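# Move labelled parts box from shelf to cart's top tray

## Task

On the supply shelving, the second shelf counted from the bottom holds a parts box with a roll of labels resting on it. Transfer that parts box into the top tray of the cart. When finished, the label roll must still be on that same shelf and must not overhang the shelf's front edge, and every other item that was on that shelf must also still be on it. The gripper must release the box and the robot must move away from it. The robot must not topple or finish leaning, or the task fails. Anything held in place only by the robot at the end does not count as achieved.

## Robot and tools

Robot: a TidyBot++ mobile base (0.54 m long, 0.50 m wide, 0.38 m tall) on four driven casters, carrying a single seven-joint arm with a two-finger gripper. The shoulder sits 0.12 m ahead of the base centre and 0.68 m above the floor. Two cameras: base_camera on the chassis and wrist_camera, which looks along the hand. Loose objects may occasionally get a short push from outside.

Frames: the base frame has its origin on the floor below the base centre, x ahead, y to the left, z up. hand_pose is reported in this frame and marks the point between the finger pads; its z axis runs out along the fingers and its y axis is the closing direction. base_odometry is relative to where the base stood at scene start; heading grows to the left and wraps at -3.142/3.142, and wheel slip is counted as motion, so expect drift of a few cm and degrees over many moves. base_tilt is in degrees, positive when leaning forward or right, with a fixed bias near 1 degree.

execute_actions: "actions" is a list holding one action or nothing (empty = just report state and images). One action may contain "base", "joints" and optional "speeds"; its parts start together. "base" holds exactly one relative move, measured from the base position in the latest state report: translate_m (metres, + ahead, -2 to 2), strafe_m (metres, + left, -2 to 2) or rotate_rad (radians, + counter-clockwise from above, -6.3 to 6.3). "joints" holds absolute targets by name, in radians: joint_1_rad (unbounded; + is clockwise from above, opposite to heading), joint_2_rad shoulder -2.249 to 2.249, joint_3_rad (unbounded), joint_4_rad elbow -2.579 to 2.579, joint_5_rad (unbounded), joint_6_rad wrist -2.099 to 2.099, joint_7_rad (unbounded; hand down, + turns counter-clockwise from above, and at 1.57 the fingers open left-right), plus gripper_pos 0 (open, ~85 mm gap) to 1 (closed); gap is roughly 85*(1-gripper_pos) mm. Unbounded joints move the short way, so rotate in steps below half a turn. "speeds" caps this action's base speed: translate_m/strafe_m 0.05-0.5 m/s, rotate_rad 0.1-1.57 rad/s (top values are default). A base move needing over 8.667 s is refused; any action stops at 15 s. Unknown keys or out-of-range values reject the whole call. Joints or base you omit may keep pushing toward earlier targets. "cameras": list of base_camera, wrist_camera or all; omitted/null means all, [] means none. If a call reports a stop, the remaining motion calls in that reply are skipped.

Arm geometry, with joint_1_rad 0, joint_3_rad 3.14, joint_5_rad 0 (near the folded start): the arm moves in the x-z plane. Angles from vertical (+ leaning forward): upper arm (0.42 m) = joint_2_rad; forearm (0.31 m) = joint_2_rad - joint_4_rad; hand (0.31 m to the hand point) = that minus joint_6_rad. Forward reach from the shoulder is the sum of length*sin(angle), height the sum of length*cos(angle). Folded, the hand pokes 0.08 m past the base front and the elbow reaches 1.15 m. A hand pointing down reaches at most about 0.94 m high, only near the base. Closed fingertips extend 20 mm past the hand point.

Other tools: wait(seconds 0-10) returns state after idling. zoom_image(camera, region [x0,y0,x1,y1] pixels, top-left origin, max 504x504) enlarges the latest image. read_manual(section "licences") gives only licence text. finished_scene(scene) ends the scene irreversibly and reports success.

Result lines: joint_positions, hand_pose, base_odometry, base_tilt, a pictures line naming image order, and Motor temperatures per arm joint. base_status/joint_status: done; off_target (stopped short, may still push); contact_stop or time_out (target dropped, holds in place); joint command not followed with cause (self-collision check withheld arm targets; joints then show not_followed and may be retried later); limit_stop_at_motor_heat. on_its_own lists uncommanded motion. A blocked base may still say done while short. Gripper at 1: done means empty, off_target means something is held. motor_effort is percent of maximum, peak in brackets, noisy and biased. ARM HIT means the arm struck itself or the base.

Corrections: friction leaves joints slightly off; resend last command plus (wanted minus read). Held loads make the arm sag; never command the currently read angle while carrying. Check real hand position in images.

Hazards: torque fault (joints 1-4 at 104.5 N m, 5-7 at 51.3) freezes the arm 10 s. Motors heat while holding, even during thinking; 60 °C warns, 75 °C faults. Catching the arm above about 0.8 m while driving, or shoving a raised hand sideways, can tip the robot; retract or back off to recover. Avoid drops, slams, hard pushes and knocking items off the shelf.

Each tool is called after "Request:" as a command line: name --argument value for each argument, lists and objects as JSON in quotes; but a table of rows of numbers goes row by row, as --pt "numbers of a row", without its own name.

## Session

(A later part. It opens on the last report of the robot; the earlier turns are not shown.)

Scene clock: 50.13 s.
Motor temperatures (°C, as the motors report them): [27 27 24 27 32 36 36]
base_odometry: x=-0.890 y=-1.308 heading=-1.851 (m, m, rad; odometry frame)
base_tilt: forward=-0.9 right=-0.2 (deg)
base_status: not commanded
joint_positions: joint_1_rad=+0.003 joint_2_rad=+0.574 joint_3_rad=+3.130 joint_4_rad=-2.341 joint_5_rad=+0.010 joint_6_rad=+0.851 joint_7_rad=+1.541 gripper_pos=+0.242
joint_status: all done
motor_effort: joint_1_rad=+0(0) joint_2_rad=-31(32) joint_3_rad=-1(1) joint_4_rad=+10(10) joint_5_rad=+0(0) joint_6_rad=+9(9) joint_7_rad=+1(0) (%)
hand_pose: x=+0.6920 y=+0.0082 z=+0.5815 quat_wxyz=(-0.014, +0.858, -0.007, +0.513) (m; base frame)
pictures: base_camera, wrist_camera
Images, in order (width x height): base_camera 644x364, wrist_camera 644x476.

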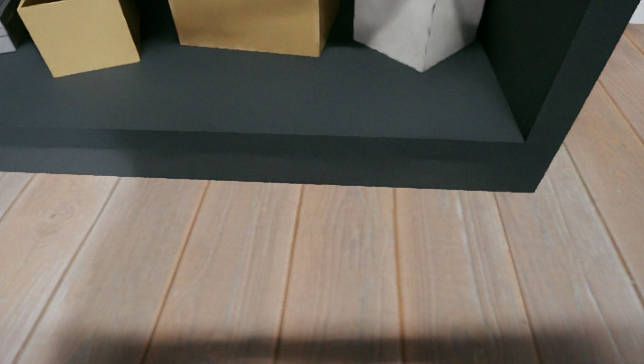

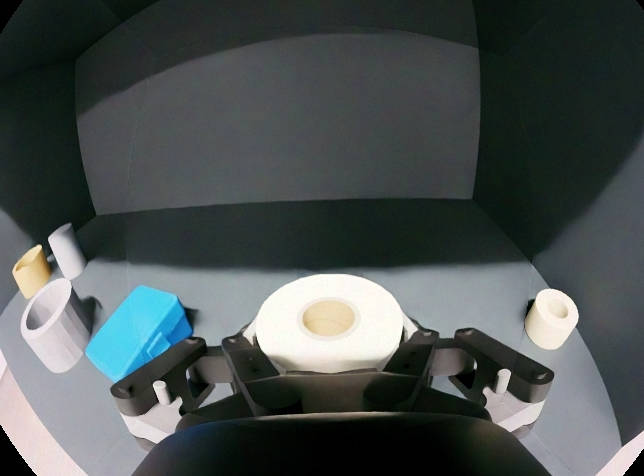

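Request:
execute_actions --actions '[{"joints": {"joint_2_rad": 0.591}}]'

Scene clock: 50.80 s.
Motor temperatures (°C, as the motors report them): [27 27 24 27 32 36 36]
base_odometry: x=-0.890 y=-1.308 heading=-1.851 (m, m, rad; odometry frame)
base_tilt: forward=-0.9 right=-0.2 (deg)
base_status: not commanded
joint_positions: joint_1_rad=+0.003 joint_2_rad=+0.582 joint_3_rad=+3.130 joint_4_rad=-2.341 joint_5_rad=+0.010 joint_6_rad=+0.855 joint_7_rad=+1.541 gripper_pos=+0.242
joint_status: all done
motor_effort: joint_1_rad=+0(0) joint_2_rad=-30(32) joint_3_rad=-1(1) joint_4_rad=+10(10) joint_5_rad=+0(0) joint_6_rad=+8(8) joint_7_rad=+1(1) (%)
hand_pose: x=+0.6918 y=+0.0082 z=+0.5781 quat_wxyz=(-0.014, +0.859, -0.007, +0.511) (m; base frame)
pictures: base_camera, wrist_camera
Images, in order (width x height): base_camera 644x364, wrist_camera 644x476.

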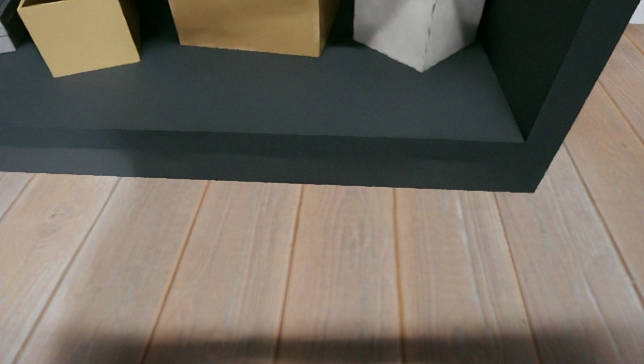

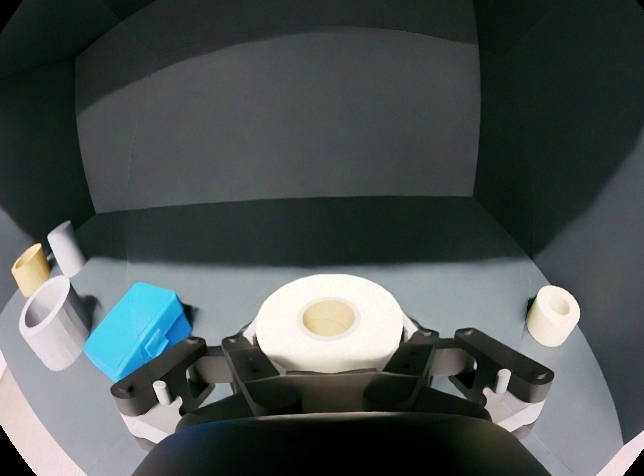

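Request:
execute_actions --actions '[{"joints": {"gripper_pos": 0.0}}]'

Scene clock: 51.83 s.
Motor temperatures (°C, as the motors report them): [27 27 24 27 32 36 36]
base_odometry: x=-0.890 y=-1.308 heading=-1.851 (m, m, rad; odometry frame)
base_tilt: forward=-0.9 right=-0.2 (deg)
base_status: not commanded
joint_positions: joint_1_rad=+0.003 joint_2_rad=+0.582 joint_3_rad=+3.130 joint_4_rad=-2.337 joint_5_rad=+0.010 joint_6_rad=+0.858 joint_7_rad=+1.541 gripper_pos=+0.000
joint_status: all done
motor_effort: joint_1_rad=+0(0) joint_2_rad=-30(32) joint_3_rad=+0(2) joint_4_rad=+9(9) joint_5_rad=+0(0) joint_6_rad=+8(9) joint_7_rad=+1(1) (%)
hand_pose: x=+0.6942 y=+0.0082 z=+0.5805 quat_wxyz=(-0.014, +0.857, -0.007, +0.514) (m; base frame)
pictures: base_camera, wrist_camera
Images, in order (width x height): base_camera 644x364, wrist_camera 644x476.

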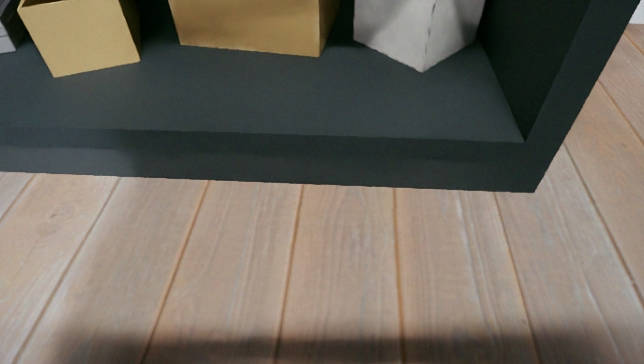

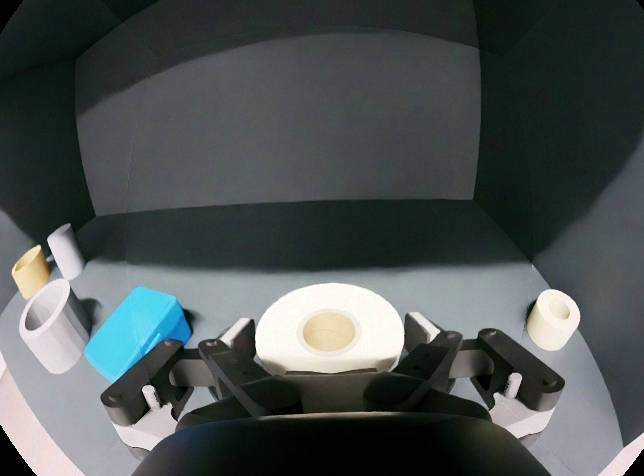

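Request:
execute_actions --actions '[{"base": {"translate_m": -0.14}, "speeds": {"translate_m": 0.1}}]'

Scene clock: 53.90 s.
Motor temperatures (°C, as the motors report them): [27 27 24 27 32 36 36]
base_odometry: x=-0.852 y=-1.173 heading=-1.851 (m, m, rad; odometry frame)
base_tilt: forward=-0.9 right=-0.2 (deg)
base_status: done
joint_positions: joint_1_rad=+0.003 joint_2_rad=+0.582 joint_3_rad=+3.130 joint_4_rad=-2.332 joint_5_rad=+0.010 joint_6_rad=+0.860 joint_7_rad=+1.541 gripper_pos=+0.000
joint_status: not commanded
motor_effort: joint_1_rad=+0(1) joint_2_rad=-30(32) joint_3_rad=-1(2) joint_4_rad=+9(10) joint_5_rad=+0(1) joint_6_rad=+8(9) joint_7_rad=+1(1) (%)
hand_pose: x=+0.6967 y=+0.0082 z=+0.5824 quat_wxyz=(-0.014, +0.856, -0.007, +0.517) (m; base frame)
pictures: base_camera, wrist_camera
Images, in order (width x height): base_camera 644x364, wrist_camera 644x476.

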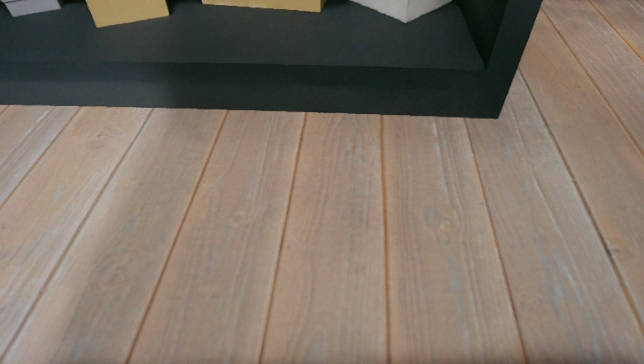

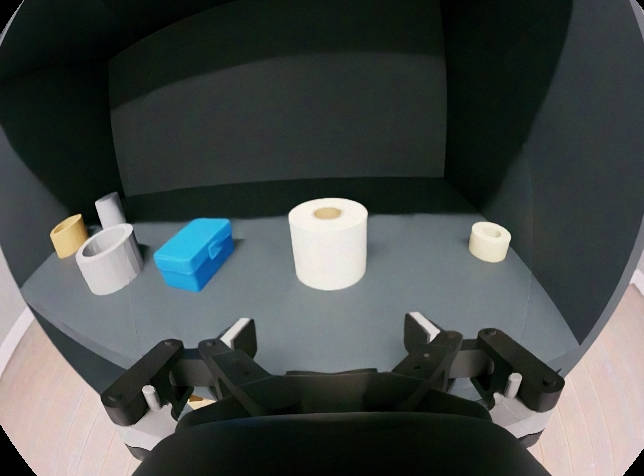

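Request:
execute_actions --actions '[{"base": {"strafe_m": 0.15}, "speeds": {"strafe_m": 0.15}}]'

Scene clock: 55.70 s.
Motor temperatures (°C, as the motors report them): [27 27 24 27 32 36 36]
base_odometry: x=-0.707 y=-1.214 heading=-1.850 (m, m, rad; odometry frame)
base_tilt: forward=-0.9 right=-0.2 (deg)
base_status: done
joint_positions: joint_1_rad=+0.001 joint_2_rad=+0.582 joint_3_rad=+3.130 joint_4_rad=-2.332 joint_5_rad=+0.010 joint_6_rad=+0.860 joint_7_rad=+1.541 gripper_pos=+0.000
joint_status: not commanded
motor_effort: joint_1_rad=+0(3) joint_2_rad=-30(31) joint_3_rad=-1(3) joint_4_rad=+9(9) joint_5_rad=+0(1) joint_6_rad=+8(8) joint_7_rad=+2(1) (%)
hand_pose: x=+0.6968 y=+0.0096 z=+0.5825 quat_wxyz=(-0.014, +0.856, -0.006, +0.517) (m; base frame)
pictures: base_camera, wrist_camera
Images, in order (width x height): base_camera 644x364, wrist_camera 644x476.

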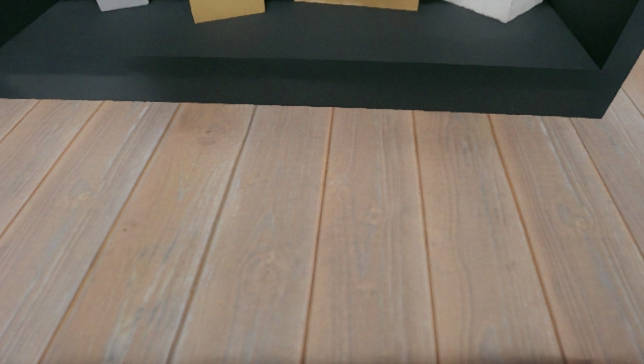

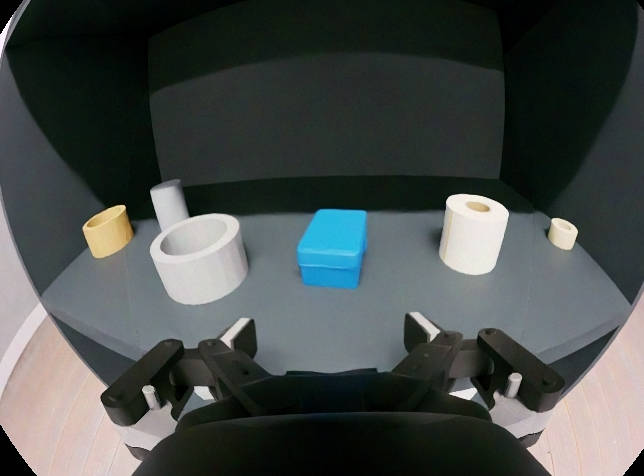

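Request:
zoom_image --camera "wrist_camera" --region '[140, 190, 420, 360]'

Region (140, 190, 420, 360) of wrist_camera's 644x476 image, scaled by 1.800; it fills the top 306 rows of this view, and the rest is white.

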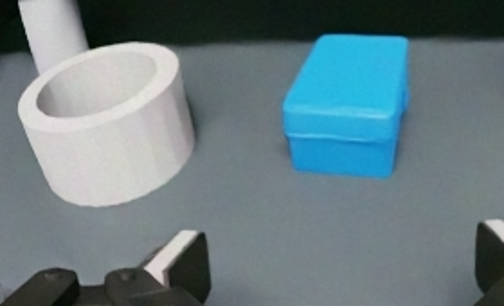

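Request:
execute_actions --actions '[{"joints": {"joint_2_rad": 0.3713, "joint_4_rad": -2.1365, "joint_6_rad": 0.2578}}]'

Scene clock: 64.63 s.
Motor temperatures (°C, as the motors report them): [27 27 24 27 32 36 36]
base_odometry: x=-0.707 y=-1.214 heading=-1.850 (m, m, rad; odometry frame)
base_tilt: forward=-0.9 right=-0.2 (deg)
base_status: not commanded
joint_positions: joint_1_rad=+0.001 joint_2_rad=+0.376 joint_3_rad=+3.130 joint_4_rad=-2.158 joint_5_rad=+0.010 joint_6_rad=+0.291 joint_7_rad=+1.541 gripper_pos=+0.000
joint_status: all done
motor_effort: joint_1_rad=+0(0) joint_2_rad=-28(31) joint_3_rad=+0(2) joint_4_rad=+15(16) joint_5_rad=+0(0) joint_6_rad=+8(9) joint_7_rad=+1(1) (%)
hand_pose: x=+0.6963 y=+0.0084 z=+0.6211 quat_wxyz=(-0.010, +0.901, -0.005, +0.434) (m; base frame)
pictures: base_camera, wrist_camera
Images, in order (width x height): base_camera 644x364, wrist_camera 644x476.

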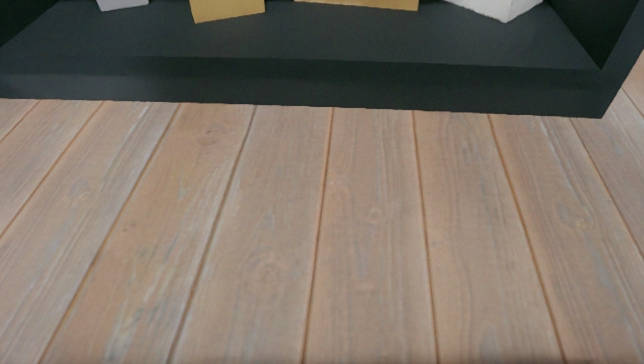

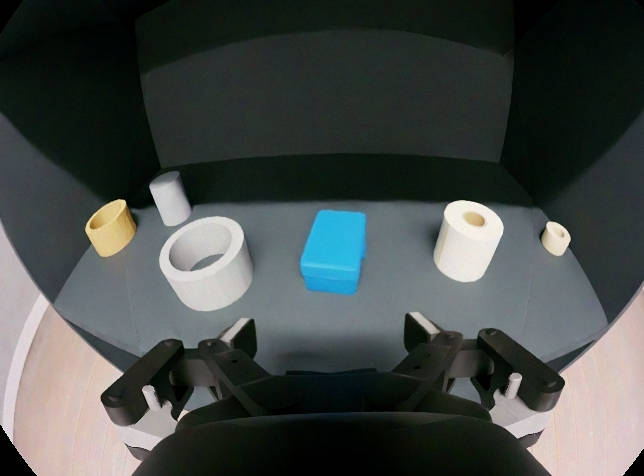

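Request:
execute_actions --actions '[{"base": {"translate_m": 0.1}, "speeds": {"translate_m": 0.1}}]'

Scene clock: 66.30 s.
Motor temperatures (°C, as the motors report them): [27 27 24 27 32 36 36]
base_odometry: x=-0.735 y=-1.311 heading=-1.850 (m, m, rad; odometry frame)
base_tilt: forward=-0.9 right=-0.2 (deg)
base_status: done
joint_positions: joint_1_rad=+0.001 joint_2_rad=+0.376 joint_3_rad=+3.130 joint_4_rad=-2.155 joint_5_rad=+0.010 joint_6_rad=+0.291 joint_7_rad=+1.541 gripper_pos=+0.000
joint_status: not commanded
motor_effort: joint_1_rad=+0(1) joint_2_rad=-28(30) joint_3_rad=+0(1) joint_4_rad=+14(15) joint_5_rad=+0(0) joint_6_rad=+7(8) joint_7_rad=+1(2) (%)
hand_pose: x=+0.6975 y=+0.0084 z=+0.6223 quat_wxyz=(-0.010, +0.900, -0.005, +0.435) (m; base frame)
pictures: base_camera, wrist_camera
Images, in order (width x height): base_camera 644x364, wrist_camera 644x476.

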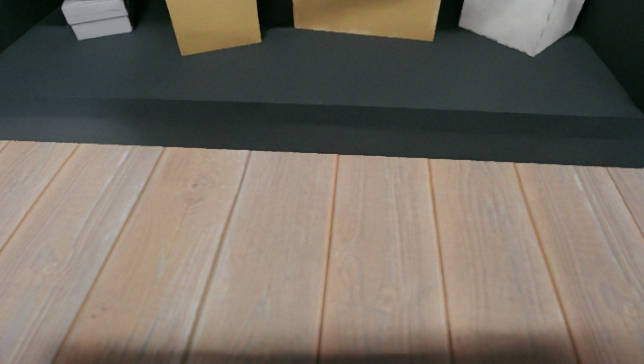

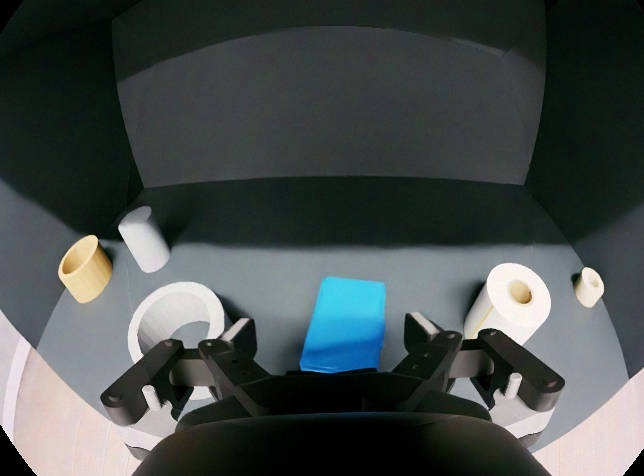

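Request:
zoom_image --camera "wrist_camera" --region '[120, 260, 460, 400]'

Region (120, 260, 460, 400) of wrist_camera's 644x476 image, scaled by 1.482; it fills the top 208 rows of this view, and the rest is white.

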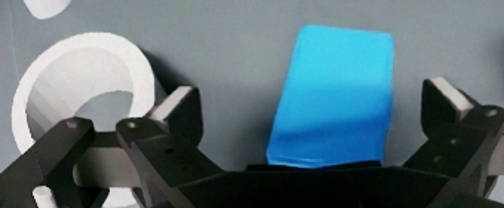

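Request:
execute_actions --actions '[{"base": {"strafe_m": -0.013}, "speeds": {"strafe_m": 0.05}}]'

Request:
execute_actions --actions '[{"base": {"translate_m": 0.045}, "speeds": {"translate_m": 0.05}}]'

Scene clock: 68.53 s.
Motor temperatures (°C, as the motors report them): [27 27 24 27 32 36 36]
base_odometry: x=-0.747 y=-1.307 heading=-1.850 (m, m, rad; odometry frame)
base_tilt: forward=-0.9 right=-0.2 (deg)
base_status: done
joint_positions: joint_1_rad=+0.001 joint_2_rad=+0.376 joint_3_rad=+3.130 joint_4_rad=-2.155 joint_5_rad=+0.010 joint_6_rad=+0.291 joint_7_rad=+1.541 gripper_pos=+0.000
joint_status: not commanded
motor_effort: joint_1_rad=+0(3) joint_2_rad=-28(29) joint_3_rad=+0(3) joint_4_rad=+14(15) joint_5_rad=+0(1) joint_6_rad=+7(8) joint_7_rad=+1(1) (%)
hand_pose: x=+0.6975 y=+0.0083 z=+0.6223 quat_wxyz=(-0.010, +0.900, -0.005, +0.435) (m; base frame)
pictures: base_camera, wrist_camera
Images, in order (width x height): base_camera 644x364, wrist_camera 644x476.

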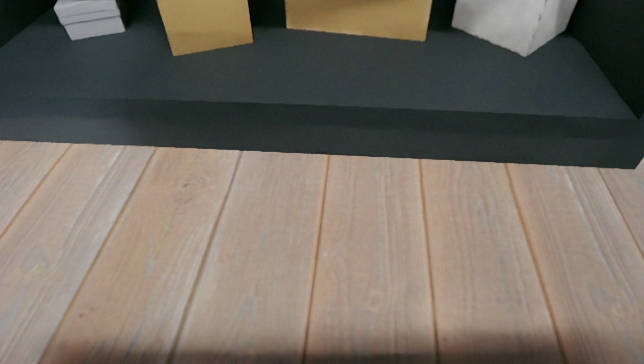

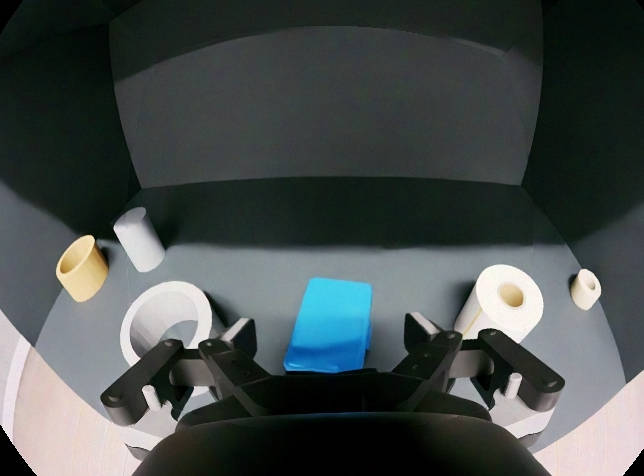

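Scene clock: 69.90 s.
Motor temperatures (°C, as the motors report them): [27 27 24 27 32 36 36]
base_odometry: x=-0.760 y=-1.351 heading=-1.850 (m, m, rad; odometry frame)
base_tilt: forward=-0.9 right=-0.2 (deg)
base_status: done
joint_positions: joint_1_rad=+0.001 joint_2_rad=+0.376 joint_3_rad=+3.130 joint_4_rad=-2.155 joint_5_rad=+0.010 joint_6_rad=+0.291 joint_7_rad=+1.541 gripper_pos=+0.000
joint_status: not commanded
motor_effort: joint_1_rad=+0(2) joint_2_rad=-29(31) joint_3_rad=-1(0) joint_4_rad=+14(16) joint_5_rad=+0(0) joint_6_rad=+8(7) joint_7_rad=+1(1) (%)
hand_pose: x=+0.6977 y=+0.0083 z=+0.6226 quat_wxyz=(-0.010, +0.900, -0.005, +0.436) (m; base frame)
pictures: base_camera, wrist_camera
Images, in order (width x height): base_camera 644x364, wrist_camera 644x476.

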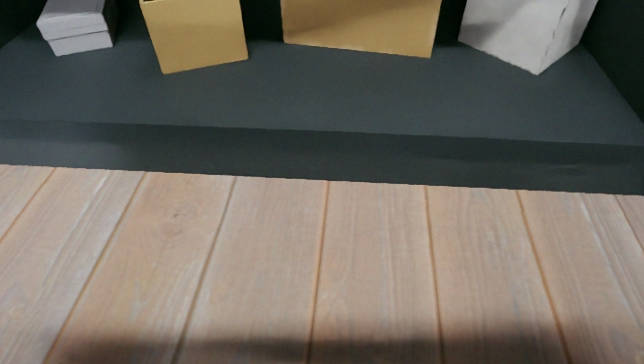

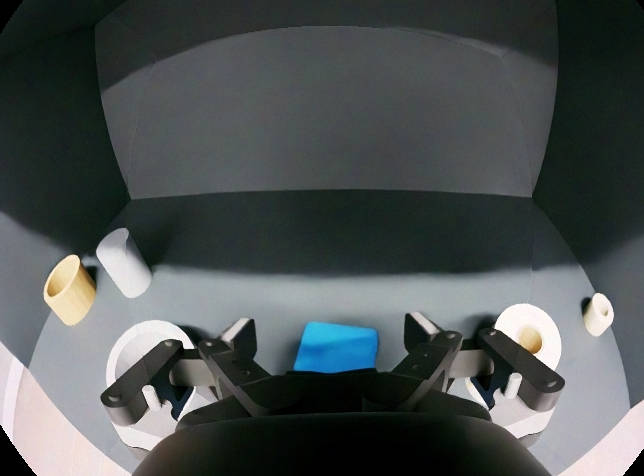

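Request:
zoom_image --camera "wrist_camera" --region '[190, 290, 470, 400]'

Region (190, 290, 470, 400) of wrist_camera's 644x476 image, scaled by 1.800; it fills the top 198 rows of this view, and the rest is white.

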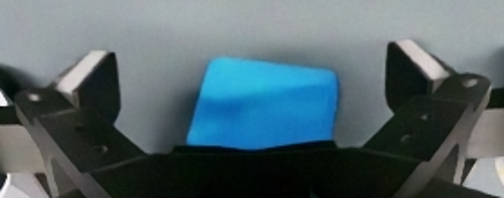

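Request:
execute_actions --actions '[{"joints": {"joint_2_rad": 0.4384, "joint_4_rad": -2.1666, "joint_6_rad": 0.355}}]'

Scene clock: 71.50 s.
Motor temperatures (°C, as the motors report them): [27 27 24 27 32 36 36]
base_odometry: x=-0.760 y=-1.351 heading=-1.850 (m, m, rad; odometry frame)
base_tilt: forward=-0.9 right=-0.2 (deg)
base_status: not commanded
joint_positions: joint_1_rad=+0.001 joint_2_rad=+0.431 joint_3_rad=+3.130 joint_4_rad=-2.155 joint_5_rad=+0.010 joint_6_rad=+0.318 joint_7_rad=+1.541 gripper_pos=+0.000
joint_status: all done
motor_effort: joint_1_rad=+0(0) joint_2_rad=-29(31) joint_3_rad=+0(1) joint_4_rad=+13(14) joint_5_rad=+0(0) joint_6_rad=+7(6) joint_7_rad=+1(0) (%)
hand_pose: x=+0.6988 y=+0.0084 z=+0.5970 quat_wxyz=(-0.010, +0.906, -0.005, +0.423) (m; base frame)
pictures: base_camera, wrist_camera
Images, in order (width x height): base_camera 644x364, wrist_camera 644x476.

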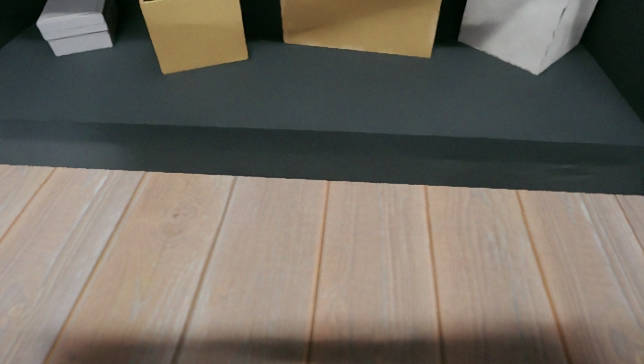

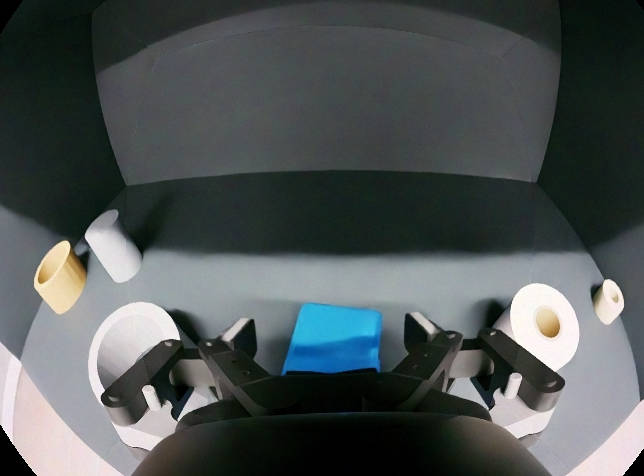

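Request:
zoom_image --camera "wrist_camera" --region '[190, 280, 470, 400]'

Region (190, 280, 470, 400) of wrist_camera's 644x476 image, scaled by 1.800; it fills the top 216 rows of this view, and the rest is white.

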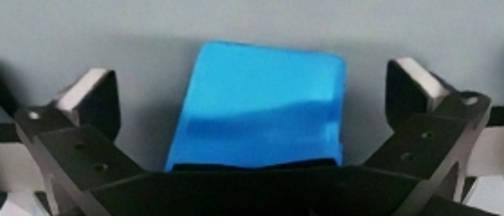

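Request:
execute_actions --actions '[{"joints": {"joint_2_rad": 0.4814}}]'

Scene clock: 73.17 s.
Motor temperatures (°C, as the motors report them): [27 27 24 27 32 36 36]
base_odometry: x=-0.760 y=-1.351 heading=-1.850 (m, m, rad; odometry frame)
base_tilt: forward=-0.9 right=-0.2 (deg)
base_status: not commanded
joint_positions: joint_1_rad=+0.001 joint_2_rad=+0.471 joint_3_rad=+3.130 joint_4_rad=-2.155 joint_5_rad=+0.010 joint_6_rad=+0.319 joint_7_rad=+1.541 gripper_pos=+0.000
joint_status: all done
motor_effort: joint_1_rad=+0(0) joint_2_rad=-30(31) joint_3_rad=-1(1) joint_4_rad=+12(14) joint_5_rad=+0(0) joint_6_rad=+7(6) joint_7_rad=+2(0) (%)
hand_pose: x=+0.6953 y=+0.0084 z=+0.5740 quat_wxyz=(-0.010, +0.914, -0.005, +0.405) (m; base frame)
pictures: base_camera, wrist_camera
Images, in order (width x height): base_camera 644x364, wrist_camera 644x476.

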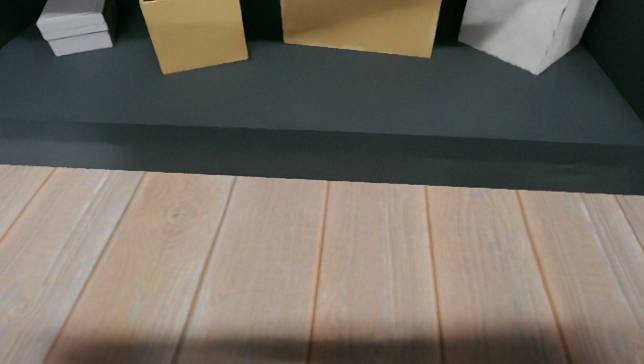

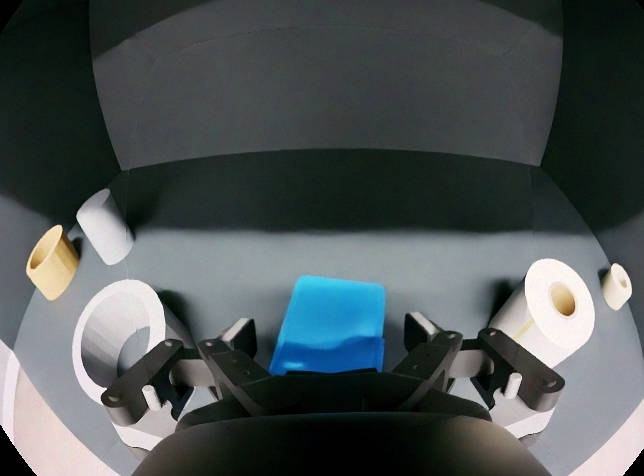

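Request:
zoom_image --camera "wrist_camera" --region '[190, 260, 470, 400]'

Region (190, 260, 470, 400) of wrist_camera's 644x476 image, scaled by 1.800.

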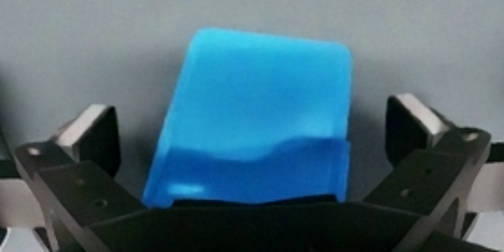

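Request:
execute_actions --actions '[{"joints": {"gripper_pos": 0.8}}]'

Scene clock: 74.57 s.
Motor temperatures (°C, as the motors report them): [27 27 24 27 32 36 36]
base_odometry: x=-0.760 y=-1.351 heading=-1.850 (m, m, rad; odometry frame)
base_tilt: forward=-0.9 right=-0.2 (deg)
base_status: not commanded
joint_positions: joint_1_rad=+0.001 joint_2_rad=+0.471 joint_3_rad=+3.130 joint_4_rad=-2.155 joint_5_rad=+0.010 joint_6_rad=+0.325 joint_7_rad=+1.541 gripper_pos=+0.399
joint_status: gripper_pos off_target (ended at +0.399, target +0.800)
motor_effort: joint_1_rad=+0(1) joint_2_rad=-28(31) joint_3_rad=-1(1) joint_4_rad=+12(13) joint_5_rad=+0(0) joint_6_rad=+6(7) joint_7_rad=+1(1) (%)
hand_pose: x=+0.6966 y=+0.0085 z=+0.5755 quat_wxyz=(-0.010, +0.913, -0.005, +0.408) (m; base frame)
pictures: base_camera, wrist_camera
Images, in order (width x height): base_camera 644x364, wrist_camera 644x476.

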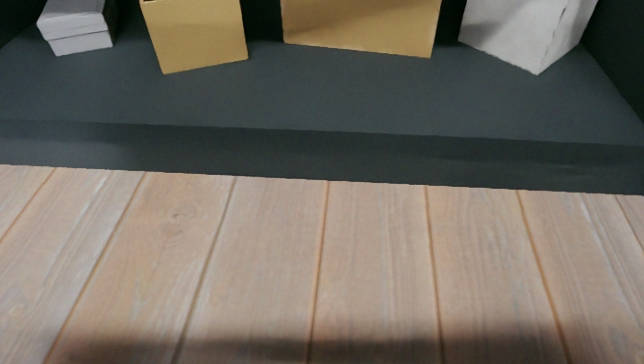

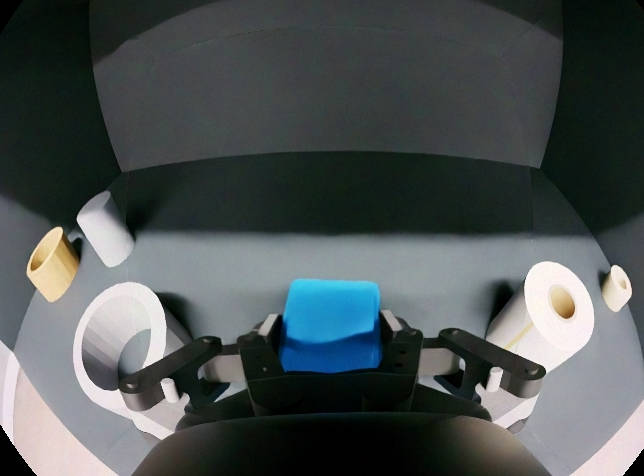

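Request:
execute_actions --actions '[{"joints": {"joint_2_rad": 0.38}}]'

Scene clock: 75.67 s.
Motor temperatures (°C, as the motors report them): [27 27 24 27 32 36 36]
base_odometry: x=-0.760 y=-1.351 heading=-1.850 (m, m, rad; odometry frame)
base_tilt: forward=-0.9 right=-0.2 (deg)
base_status: not commanded
joint_positions: joint_1_rad=+0.001 joint_2_rad=+0.389 joint_3_rad=+3.130 joint_4_rad=-2.155 joint_5_rad=+0.010 joint_6_rad=+0.325 joint_7_rad=+1.541 gripper_pos=+0.399
joint_status: all done
motor_effort: joint_1_rad=+0(0) joint_2_rad=-30(33) joint_3_rad=-1(1) joint_4_rad=+15(14) joint_5_rad=+0(0) joint_6_rad=+9(8) joint_7_rad=+1(2) (%)
hand_pose: x=+0.7033 y=+0.0085 z=+0.6231 quat_wxyz=(-0.010, +0.896, -0.005, +0.445) (m; base frame)
pictures: base_camera, wrist_camera
Images, in order (width x height): base_camera 644x364, wrist_camera 644x476.

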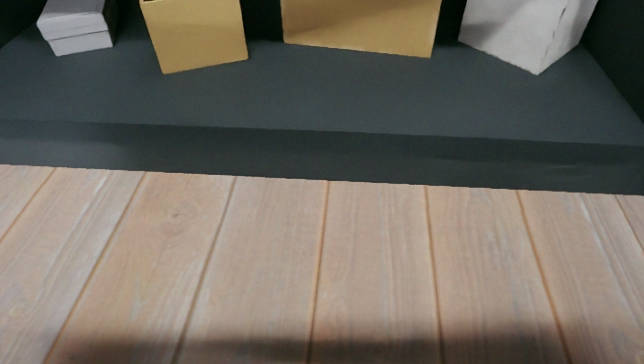

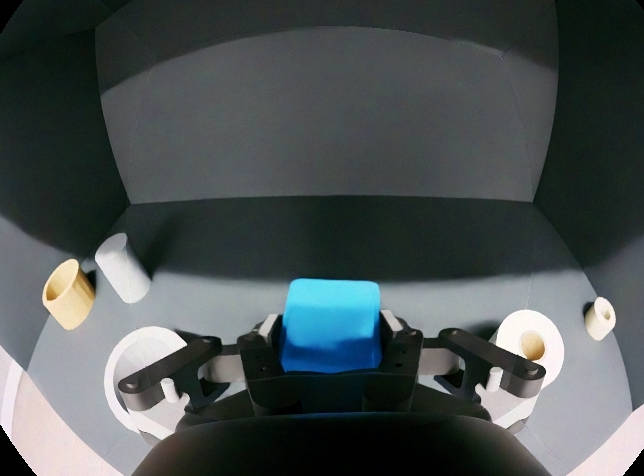

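Request:
execute_actions --actions '[{"base": {"translate_m": -0.4}, "speeds": {"translate_m": 0.2}}]'

Scene clock: 78.53 s.
Motor temperatures (°C, as the motors report them): [27 27 24 27 32 36 36]
base_odometry: x=-0.650 y=-0.966 heading=-1.850 (m, m, rad; odometry frame)
base_tilt: forward=-0.9 right=-0.2 (deg)
base_status: done
joint_positions: joint_1_rad=+0.001 joint_2_rad=+0.389 joint_3_rad=+3.130 joint_4_rad=-2.156 joint_5_rad=+0.010 joint_6_rad=+0.325 joint_7_rad=+1.541 gripper_pos=+0.399
joint_status: not commanded
motor_effort: joint_1_rad=+0(2) joint_2_rad=-30(32) joint_3_rad=+0(3) joint_4_rad=+15(16) joint_5_rad=+0(0) joint_6_rad=+7(8) joint_7_rad=+1(1) (%)
hand_pose: x=+0.7032 y=+0.0085 z=+0.6233 quat_wxyz=(-0.010, +0.895, -0.005, +0.445) (m; base frame)
pictures: base_camera, wrist_camera
Images, in order (width x height): base_camera 644x364, wrist_camera 644x476.

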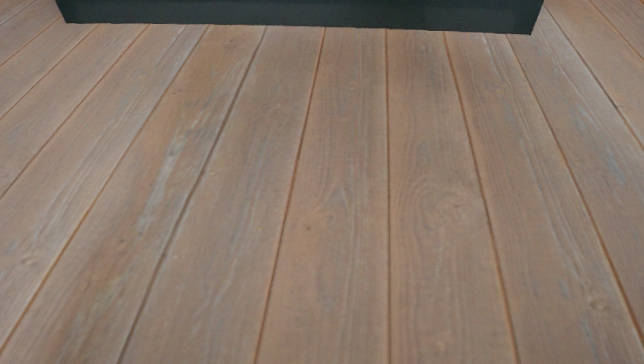

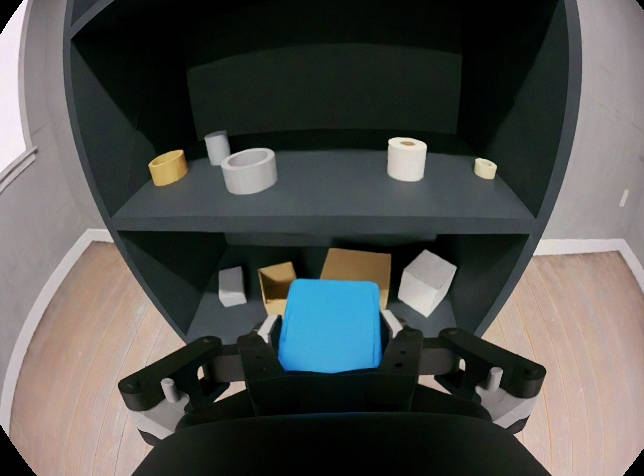

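Request:
execute_actions --actions '[{"joints": {"joint_2_rad": -0.38, "joint_4_rad": -2.5, "joint_6_rad": 0.5}}]'

Scene clock: 80.87 s.
Motor temperatures (°C, as the motors report them): [27 27 24 27 32 36 36]
base_odometry: x=-0.650 y=-0.966 heading=-1.850 (m, m, rad; odometry frame)
base_tilt: forward=-0.9 right=-0.2 (deg)
base_status: not commanded
joint_positions: joint_1_rad=+0.001 joint_2_rad=-0.368 joint_3_rad=+3.130 joint_4_rad=-2.479 joint_5_rad=+0.010 joint_6_rad=+0.459 joint_7_rad=+1.541 gripper_pos=+0.399
joint_status: all done
motor_effort: joint_1_rad=+0(0) joint_2_rad=-7(31) joint_3_rad=+0(1) joint_4_rad=+21(22) joint_5_rad=+0(0) joint_6_rad=+9(10) joint_7_rad=+2(1) (%)
hand_pose: x=+0.5473 y=+0.0079 z=+0.8870 quat_wxyz=(-0.010, +0.736, -0.001, +0.677) (m; base frame)
pictures: base_camera, wrist_camera
Images, in order (width x height): base_camera 644x364, wrist_camera 644x476.

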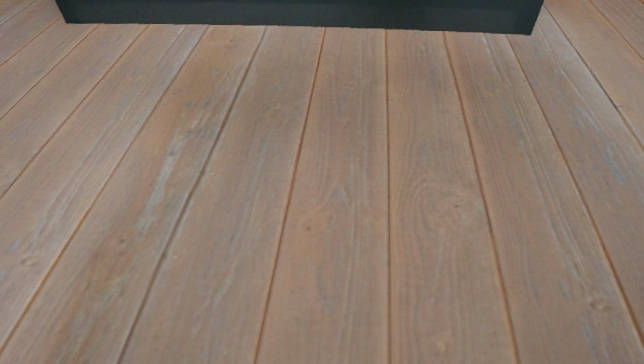

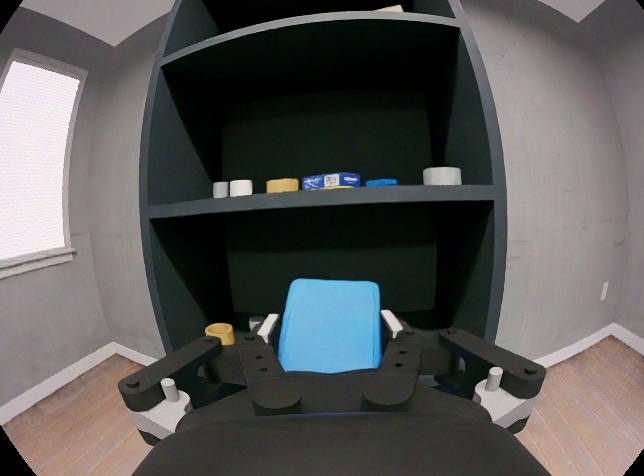

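Now I'll rotate right to look for the cart.

Request:
execute_actions --actions '[{"base": {"rotate_rad": -1.2}, "speeds": {"rotate_rad": 0.8}}]'

Scene clock: 83.27 s.
Motor temperatures (°C, as the motors report them): [27 27 24 27 32 36 36]
base_odometry: x=-0.650 y=-0.966 heading=-3.049 (m, m, rad; odometry frame)
base_tilt: forward=-0.9 right=-0.2 (deg)
base_status: done
joint_positions: joint_1_rad=+0.001 joint_2_rad=-0.368 joint_3_rad=+3.130 joint_4_rad=-2.479 joint_5_rad=+0.010 joint_6_rad=+0.460 joint_7_rad=+1.541 gripper_pos=+0.399
joint_status: not commanded
motor_effort: joint_1_rad=+0(1) joint_2_rad=-7(7) joint_3_rad=+0(2) joint_4_rad=+21(21) joint_5_rad=+0(1) joint_6_rad=+9(9) joint_7_rad=+2(2) (%)
hand_pose: x=+0.5473 y=+0.0079 z=+0.8871 quat_wxyz=(-0.010, +0.735, -0.001, +0.678) (m; base frame)
pictures: base_camera, wrist_camera
Images, in order (width x height): base_camera 644x364, wrist_camera 644x476.

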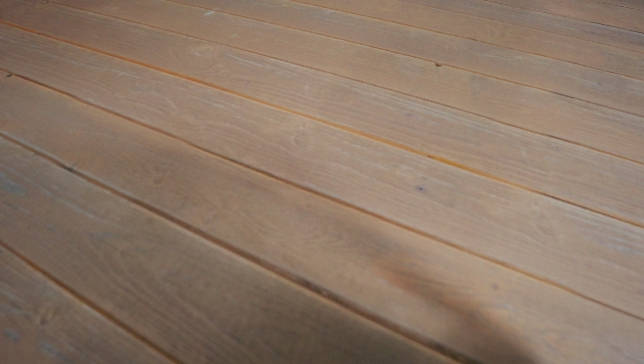

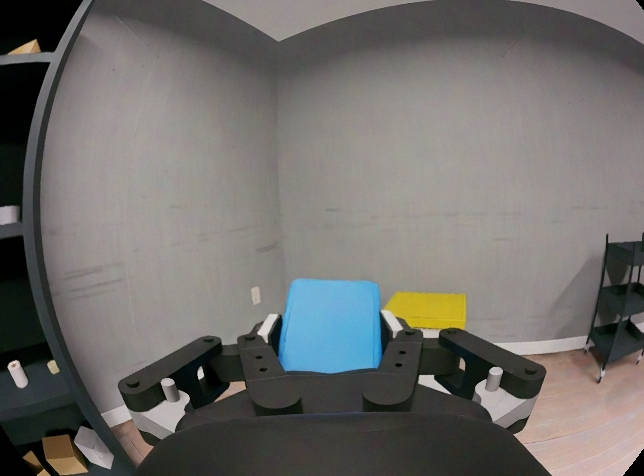

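Request:
execute_actions --actions '[{"base": {"rotate_rad": -0.9}, "speeds": {"rotate_rad": 0.8}}]'

Scene clock: 85.33 s.
Motor temperatures (°C, as the motors report them): [27 27 24 27 32 36 36]
base_odometry: x=-0.650 y=-0.966 heading=+2.335 (m, m, rad; odometry frame)
base_tilt: forward=-0.9 right=-0.2 (deg)
base_status: done
joint_positions: joint_1_rad=+0.001 joint_2_rad=-0.368 joint_3_rad=+3.130 joint_4_rad=-2.479 joint_5_rad=+0.010 joint_6_rad=+0.460 joint_7_rad=+1.541 gripper_pos=+0.399
joint_status: not commanded
motor_effort: joint_1_rad=+0(1) joint_2_rad=-7(7) joint_3_rad=+0(2) joint_4_rad=+21(21) joint_5_rad=+0(1) joint_6_rad=+10(9) joint_7_rad=+2(1) (%)
hand_pose: x=+0.5473 y=+0.0079 z=+0.8871 quat_wxyz=(-0.010, +0.735, -0.001, +0.678) (m; base frame)
pictures: base_camera, wrist_camera
Images, in order (width x height): base_camera 644x364, wrist_camera 644x476.

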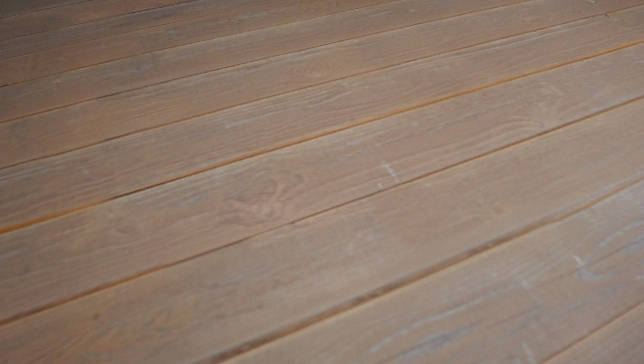

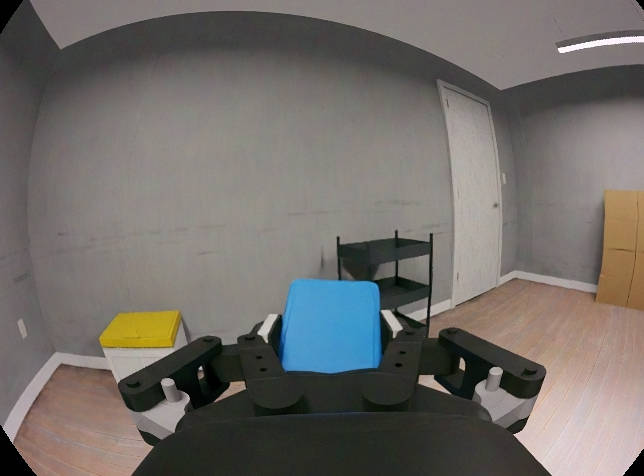

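Request:
zoom_image --camera "wrist_camera" --region '[320, 210, 460, 340]'

Region (320, 210, 460, 340) of wrist_camera's 644x476 image, scaled by 3.600; it fills the top 468 rows of this view, and the rest is white.

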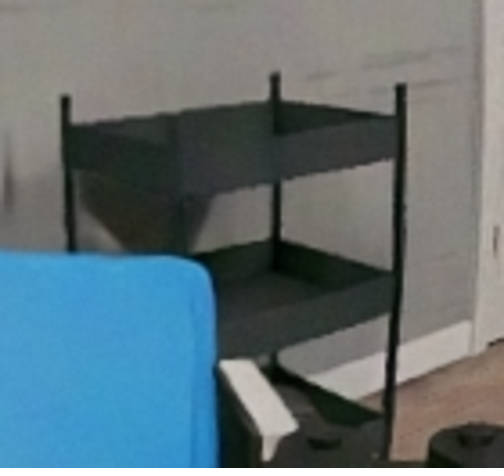

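Request:
execute_actions --actions '[{"base": {"rotate_rad": -0.2}, "speeds": {"rotate_rad": 0.6}}]'

Scene clock: 86.67 s.
Motor temperatures (°C, as the motors report them): [27 27 24 27 32 36 36]
base_odometry: x=-0.650 y=-0.966 heading=+2.136 (m, m, rad; odometry frame)
base_tilt: forward=-0.9 right=-0.2 (deg)
base_status: done
joint_positions: joint_1_rad=+0.001 joint_2_rad=-0.368 joint_3_rad=+3.130 joint_4_rad=-2.479 joint_5_rad=+0.010 joint_6_rad=+0.460 joint_7_rad=+1.541 gripper_pos=+0.399
joint_status: not commanded
motor_effort: joint_1_rad=+0(1) joint_2_rad=-7(7) joint_3_rad=+0(1) joint_4_rad=+21(21) joint_5_rad=+0(1) joint_6_rad=+10(9) joint_7_rad=+1(1) (%)
hand_pose: x=+0.5473 y=+0.0079 z=+0.8871 quat_wxyz=(-0.010, +0.735, -0.001, +0.678) (m; base frame)
pictures: base_camera, wrist_camera
Images, in order (width x height): base_camera 644x364, wrist_camera 644x476.

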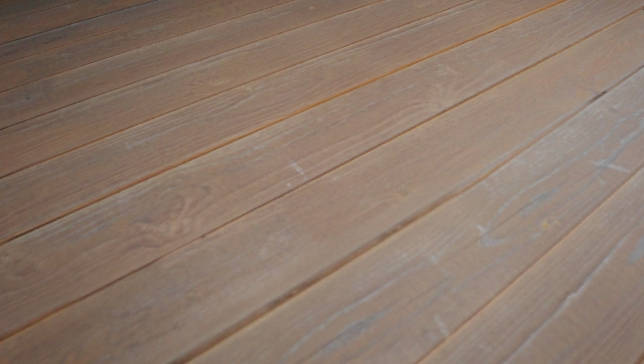

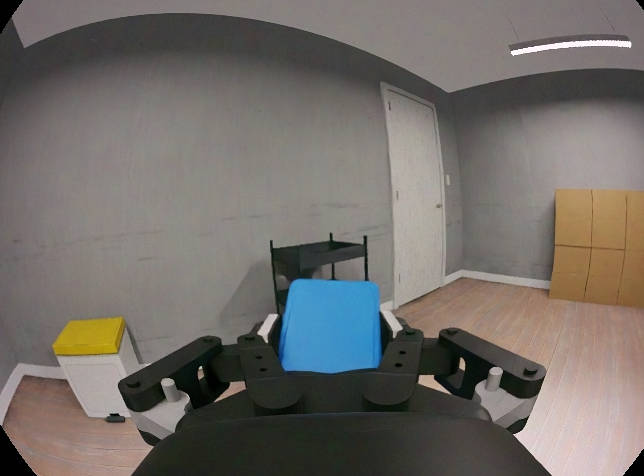

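Request:
execute_actions --actions '[{"base": {"translate_m": 0.6}, "speeds": {"translate_m": 0.3}}]'

Scene clock: 89.80 s.
Motor temperatures (°C, as the motors report them): [27 27 24 27 32 36 36]
base_odometry: x=-0.971 y=-0.459 heading=+2.135 (m, m, rad; odometry frame)
base_tilt: forward=-0.9 right=-0.2 (deg)
base_status: done
joint_positions: joint_1_rad=+0.001 joint_2_rad=-0.371 joint_3_rad=+3.130 joint_4_rad=-2.481 joint_5_rad=+0.010 joint_6_rad=+0.461 joint_7_rad=+1.541 gripper_pos=+0.399
joint_status: not commanded
motor_effort: joint_1_rad=+0(1) joint_2_rad=-7(9) joint_3_rad=+1(0) joint_4_rad=+20(22) joint_5_rad=+0(0) joint_6_rad=+10(10) joint_7_rad=+1(1) (%)
hand_pose: x=+0.5463 y=+0.0079 z=+0.8879 quat_wxyz=(-0.010, +0.734, -0.001, +0.679) (m; base frame)
pictures: base_camera, wrist_camera
Images, in order (width x height): base_camera 644x364, wrist_camera 644x476.

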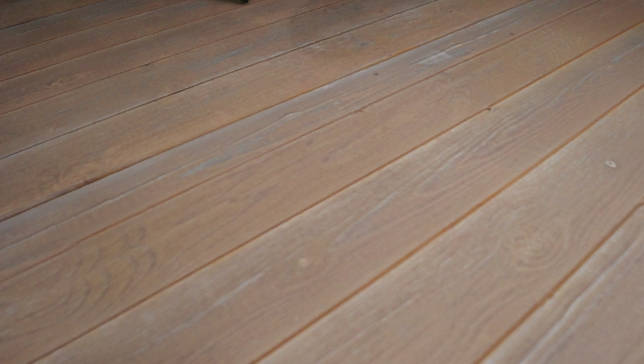

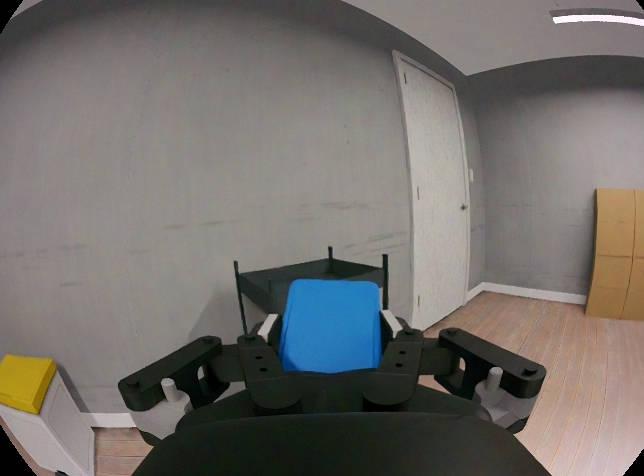

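Request:
execute_actions --actions '[{"base": {"translate_m": 0.4}, "speeds": {"translate_m": 0.25}}]'

Scene clock: 93.53 s.
Motor temperatures (°C, as the motors report them): [27 27 24 27 32 36 36]
base_odometry: x=-1.184 y=-0.120 heading=+2.134 (m, m, rad; odometry frame)
base_tilt: forward=-0.9 right=-0.2 (deg)
base_status: done
joint_positions: joint_1_rad=+0.001 joint_2_rad=-0.373 joint_3_rad=+3.130 joint_4_rad=-2.483 joint_5_rad=+0.010 joint_6_rad=+0.461 joint_7_rad=+1.541 gripper_pos=+0.399
joint_status: not commanded
motor_effort: joint_1_rad=+0(1) joint_2_rad=-7(9) joint_3_rad=+1(1) joint_4_rad=+20(22) joint_5_rad=+0(0) joint_6_rad=+9(11) joint_7_rad=+1(1) (%)
hand_pose: x=+0.5456 y=+0.0079 z=+0.8884 quat_wxyz=(-0.010, +0.734, -0.001, +0.679) (m; base frame)
pictures: base_camera, wrist_camera
Images, in order (width x height): base_camera 644x364, wrist_camera 644x476.

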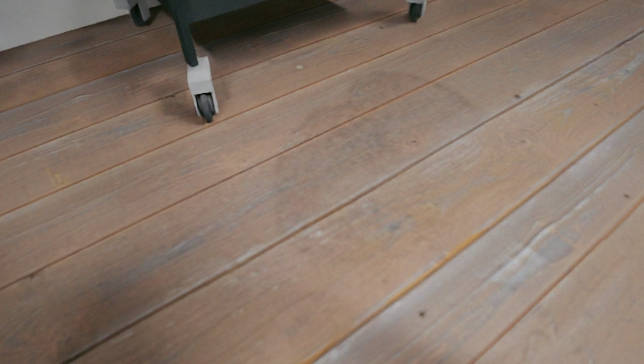

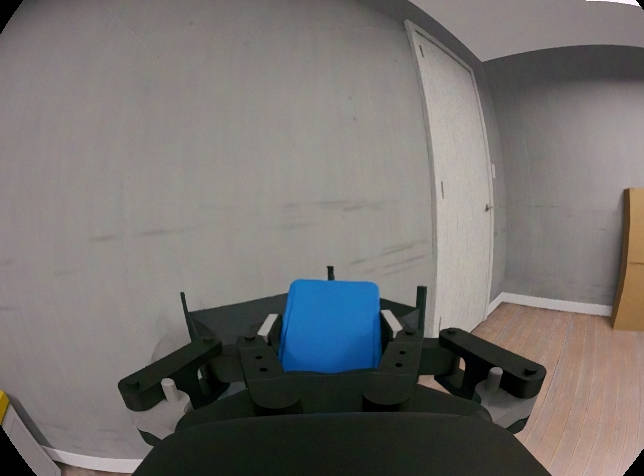

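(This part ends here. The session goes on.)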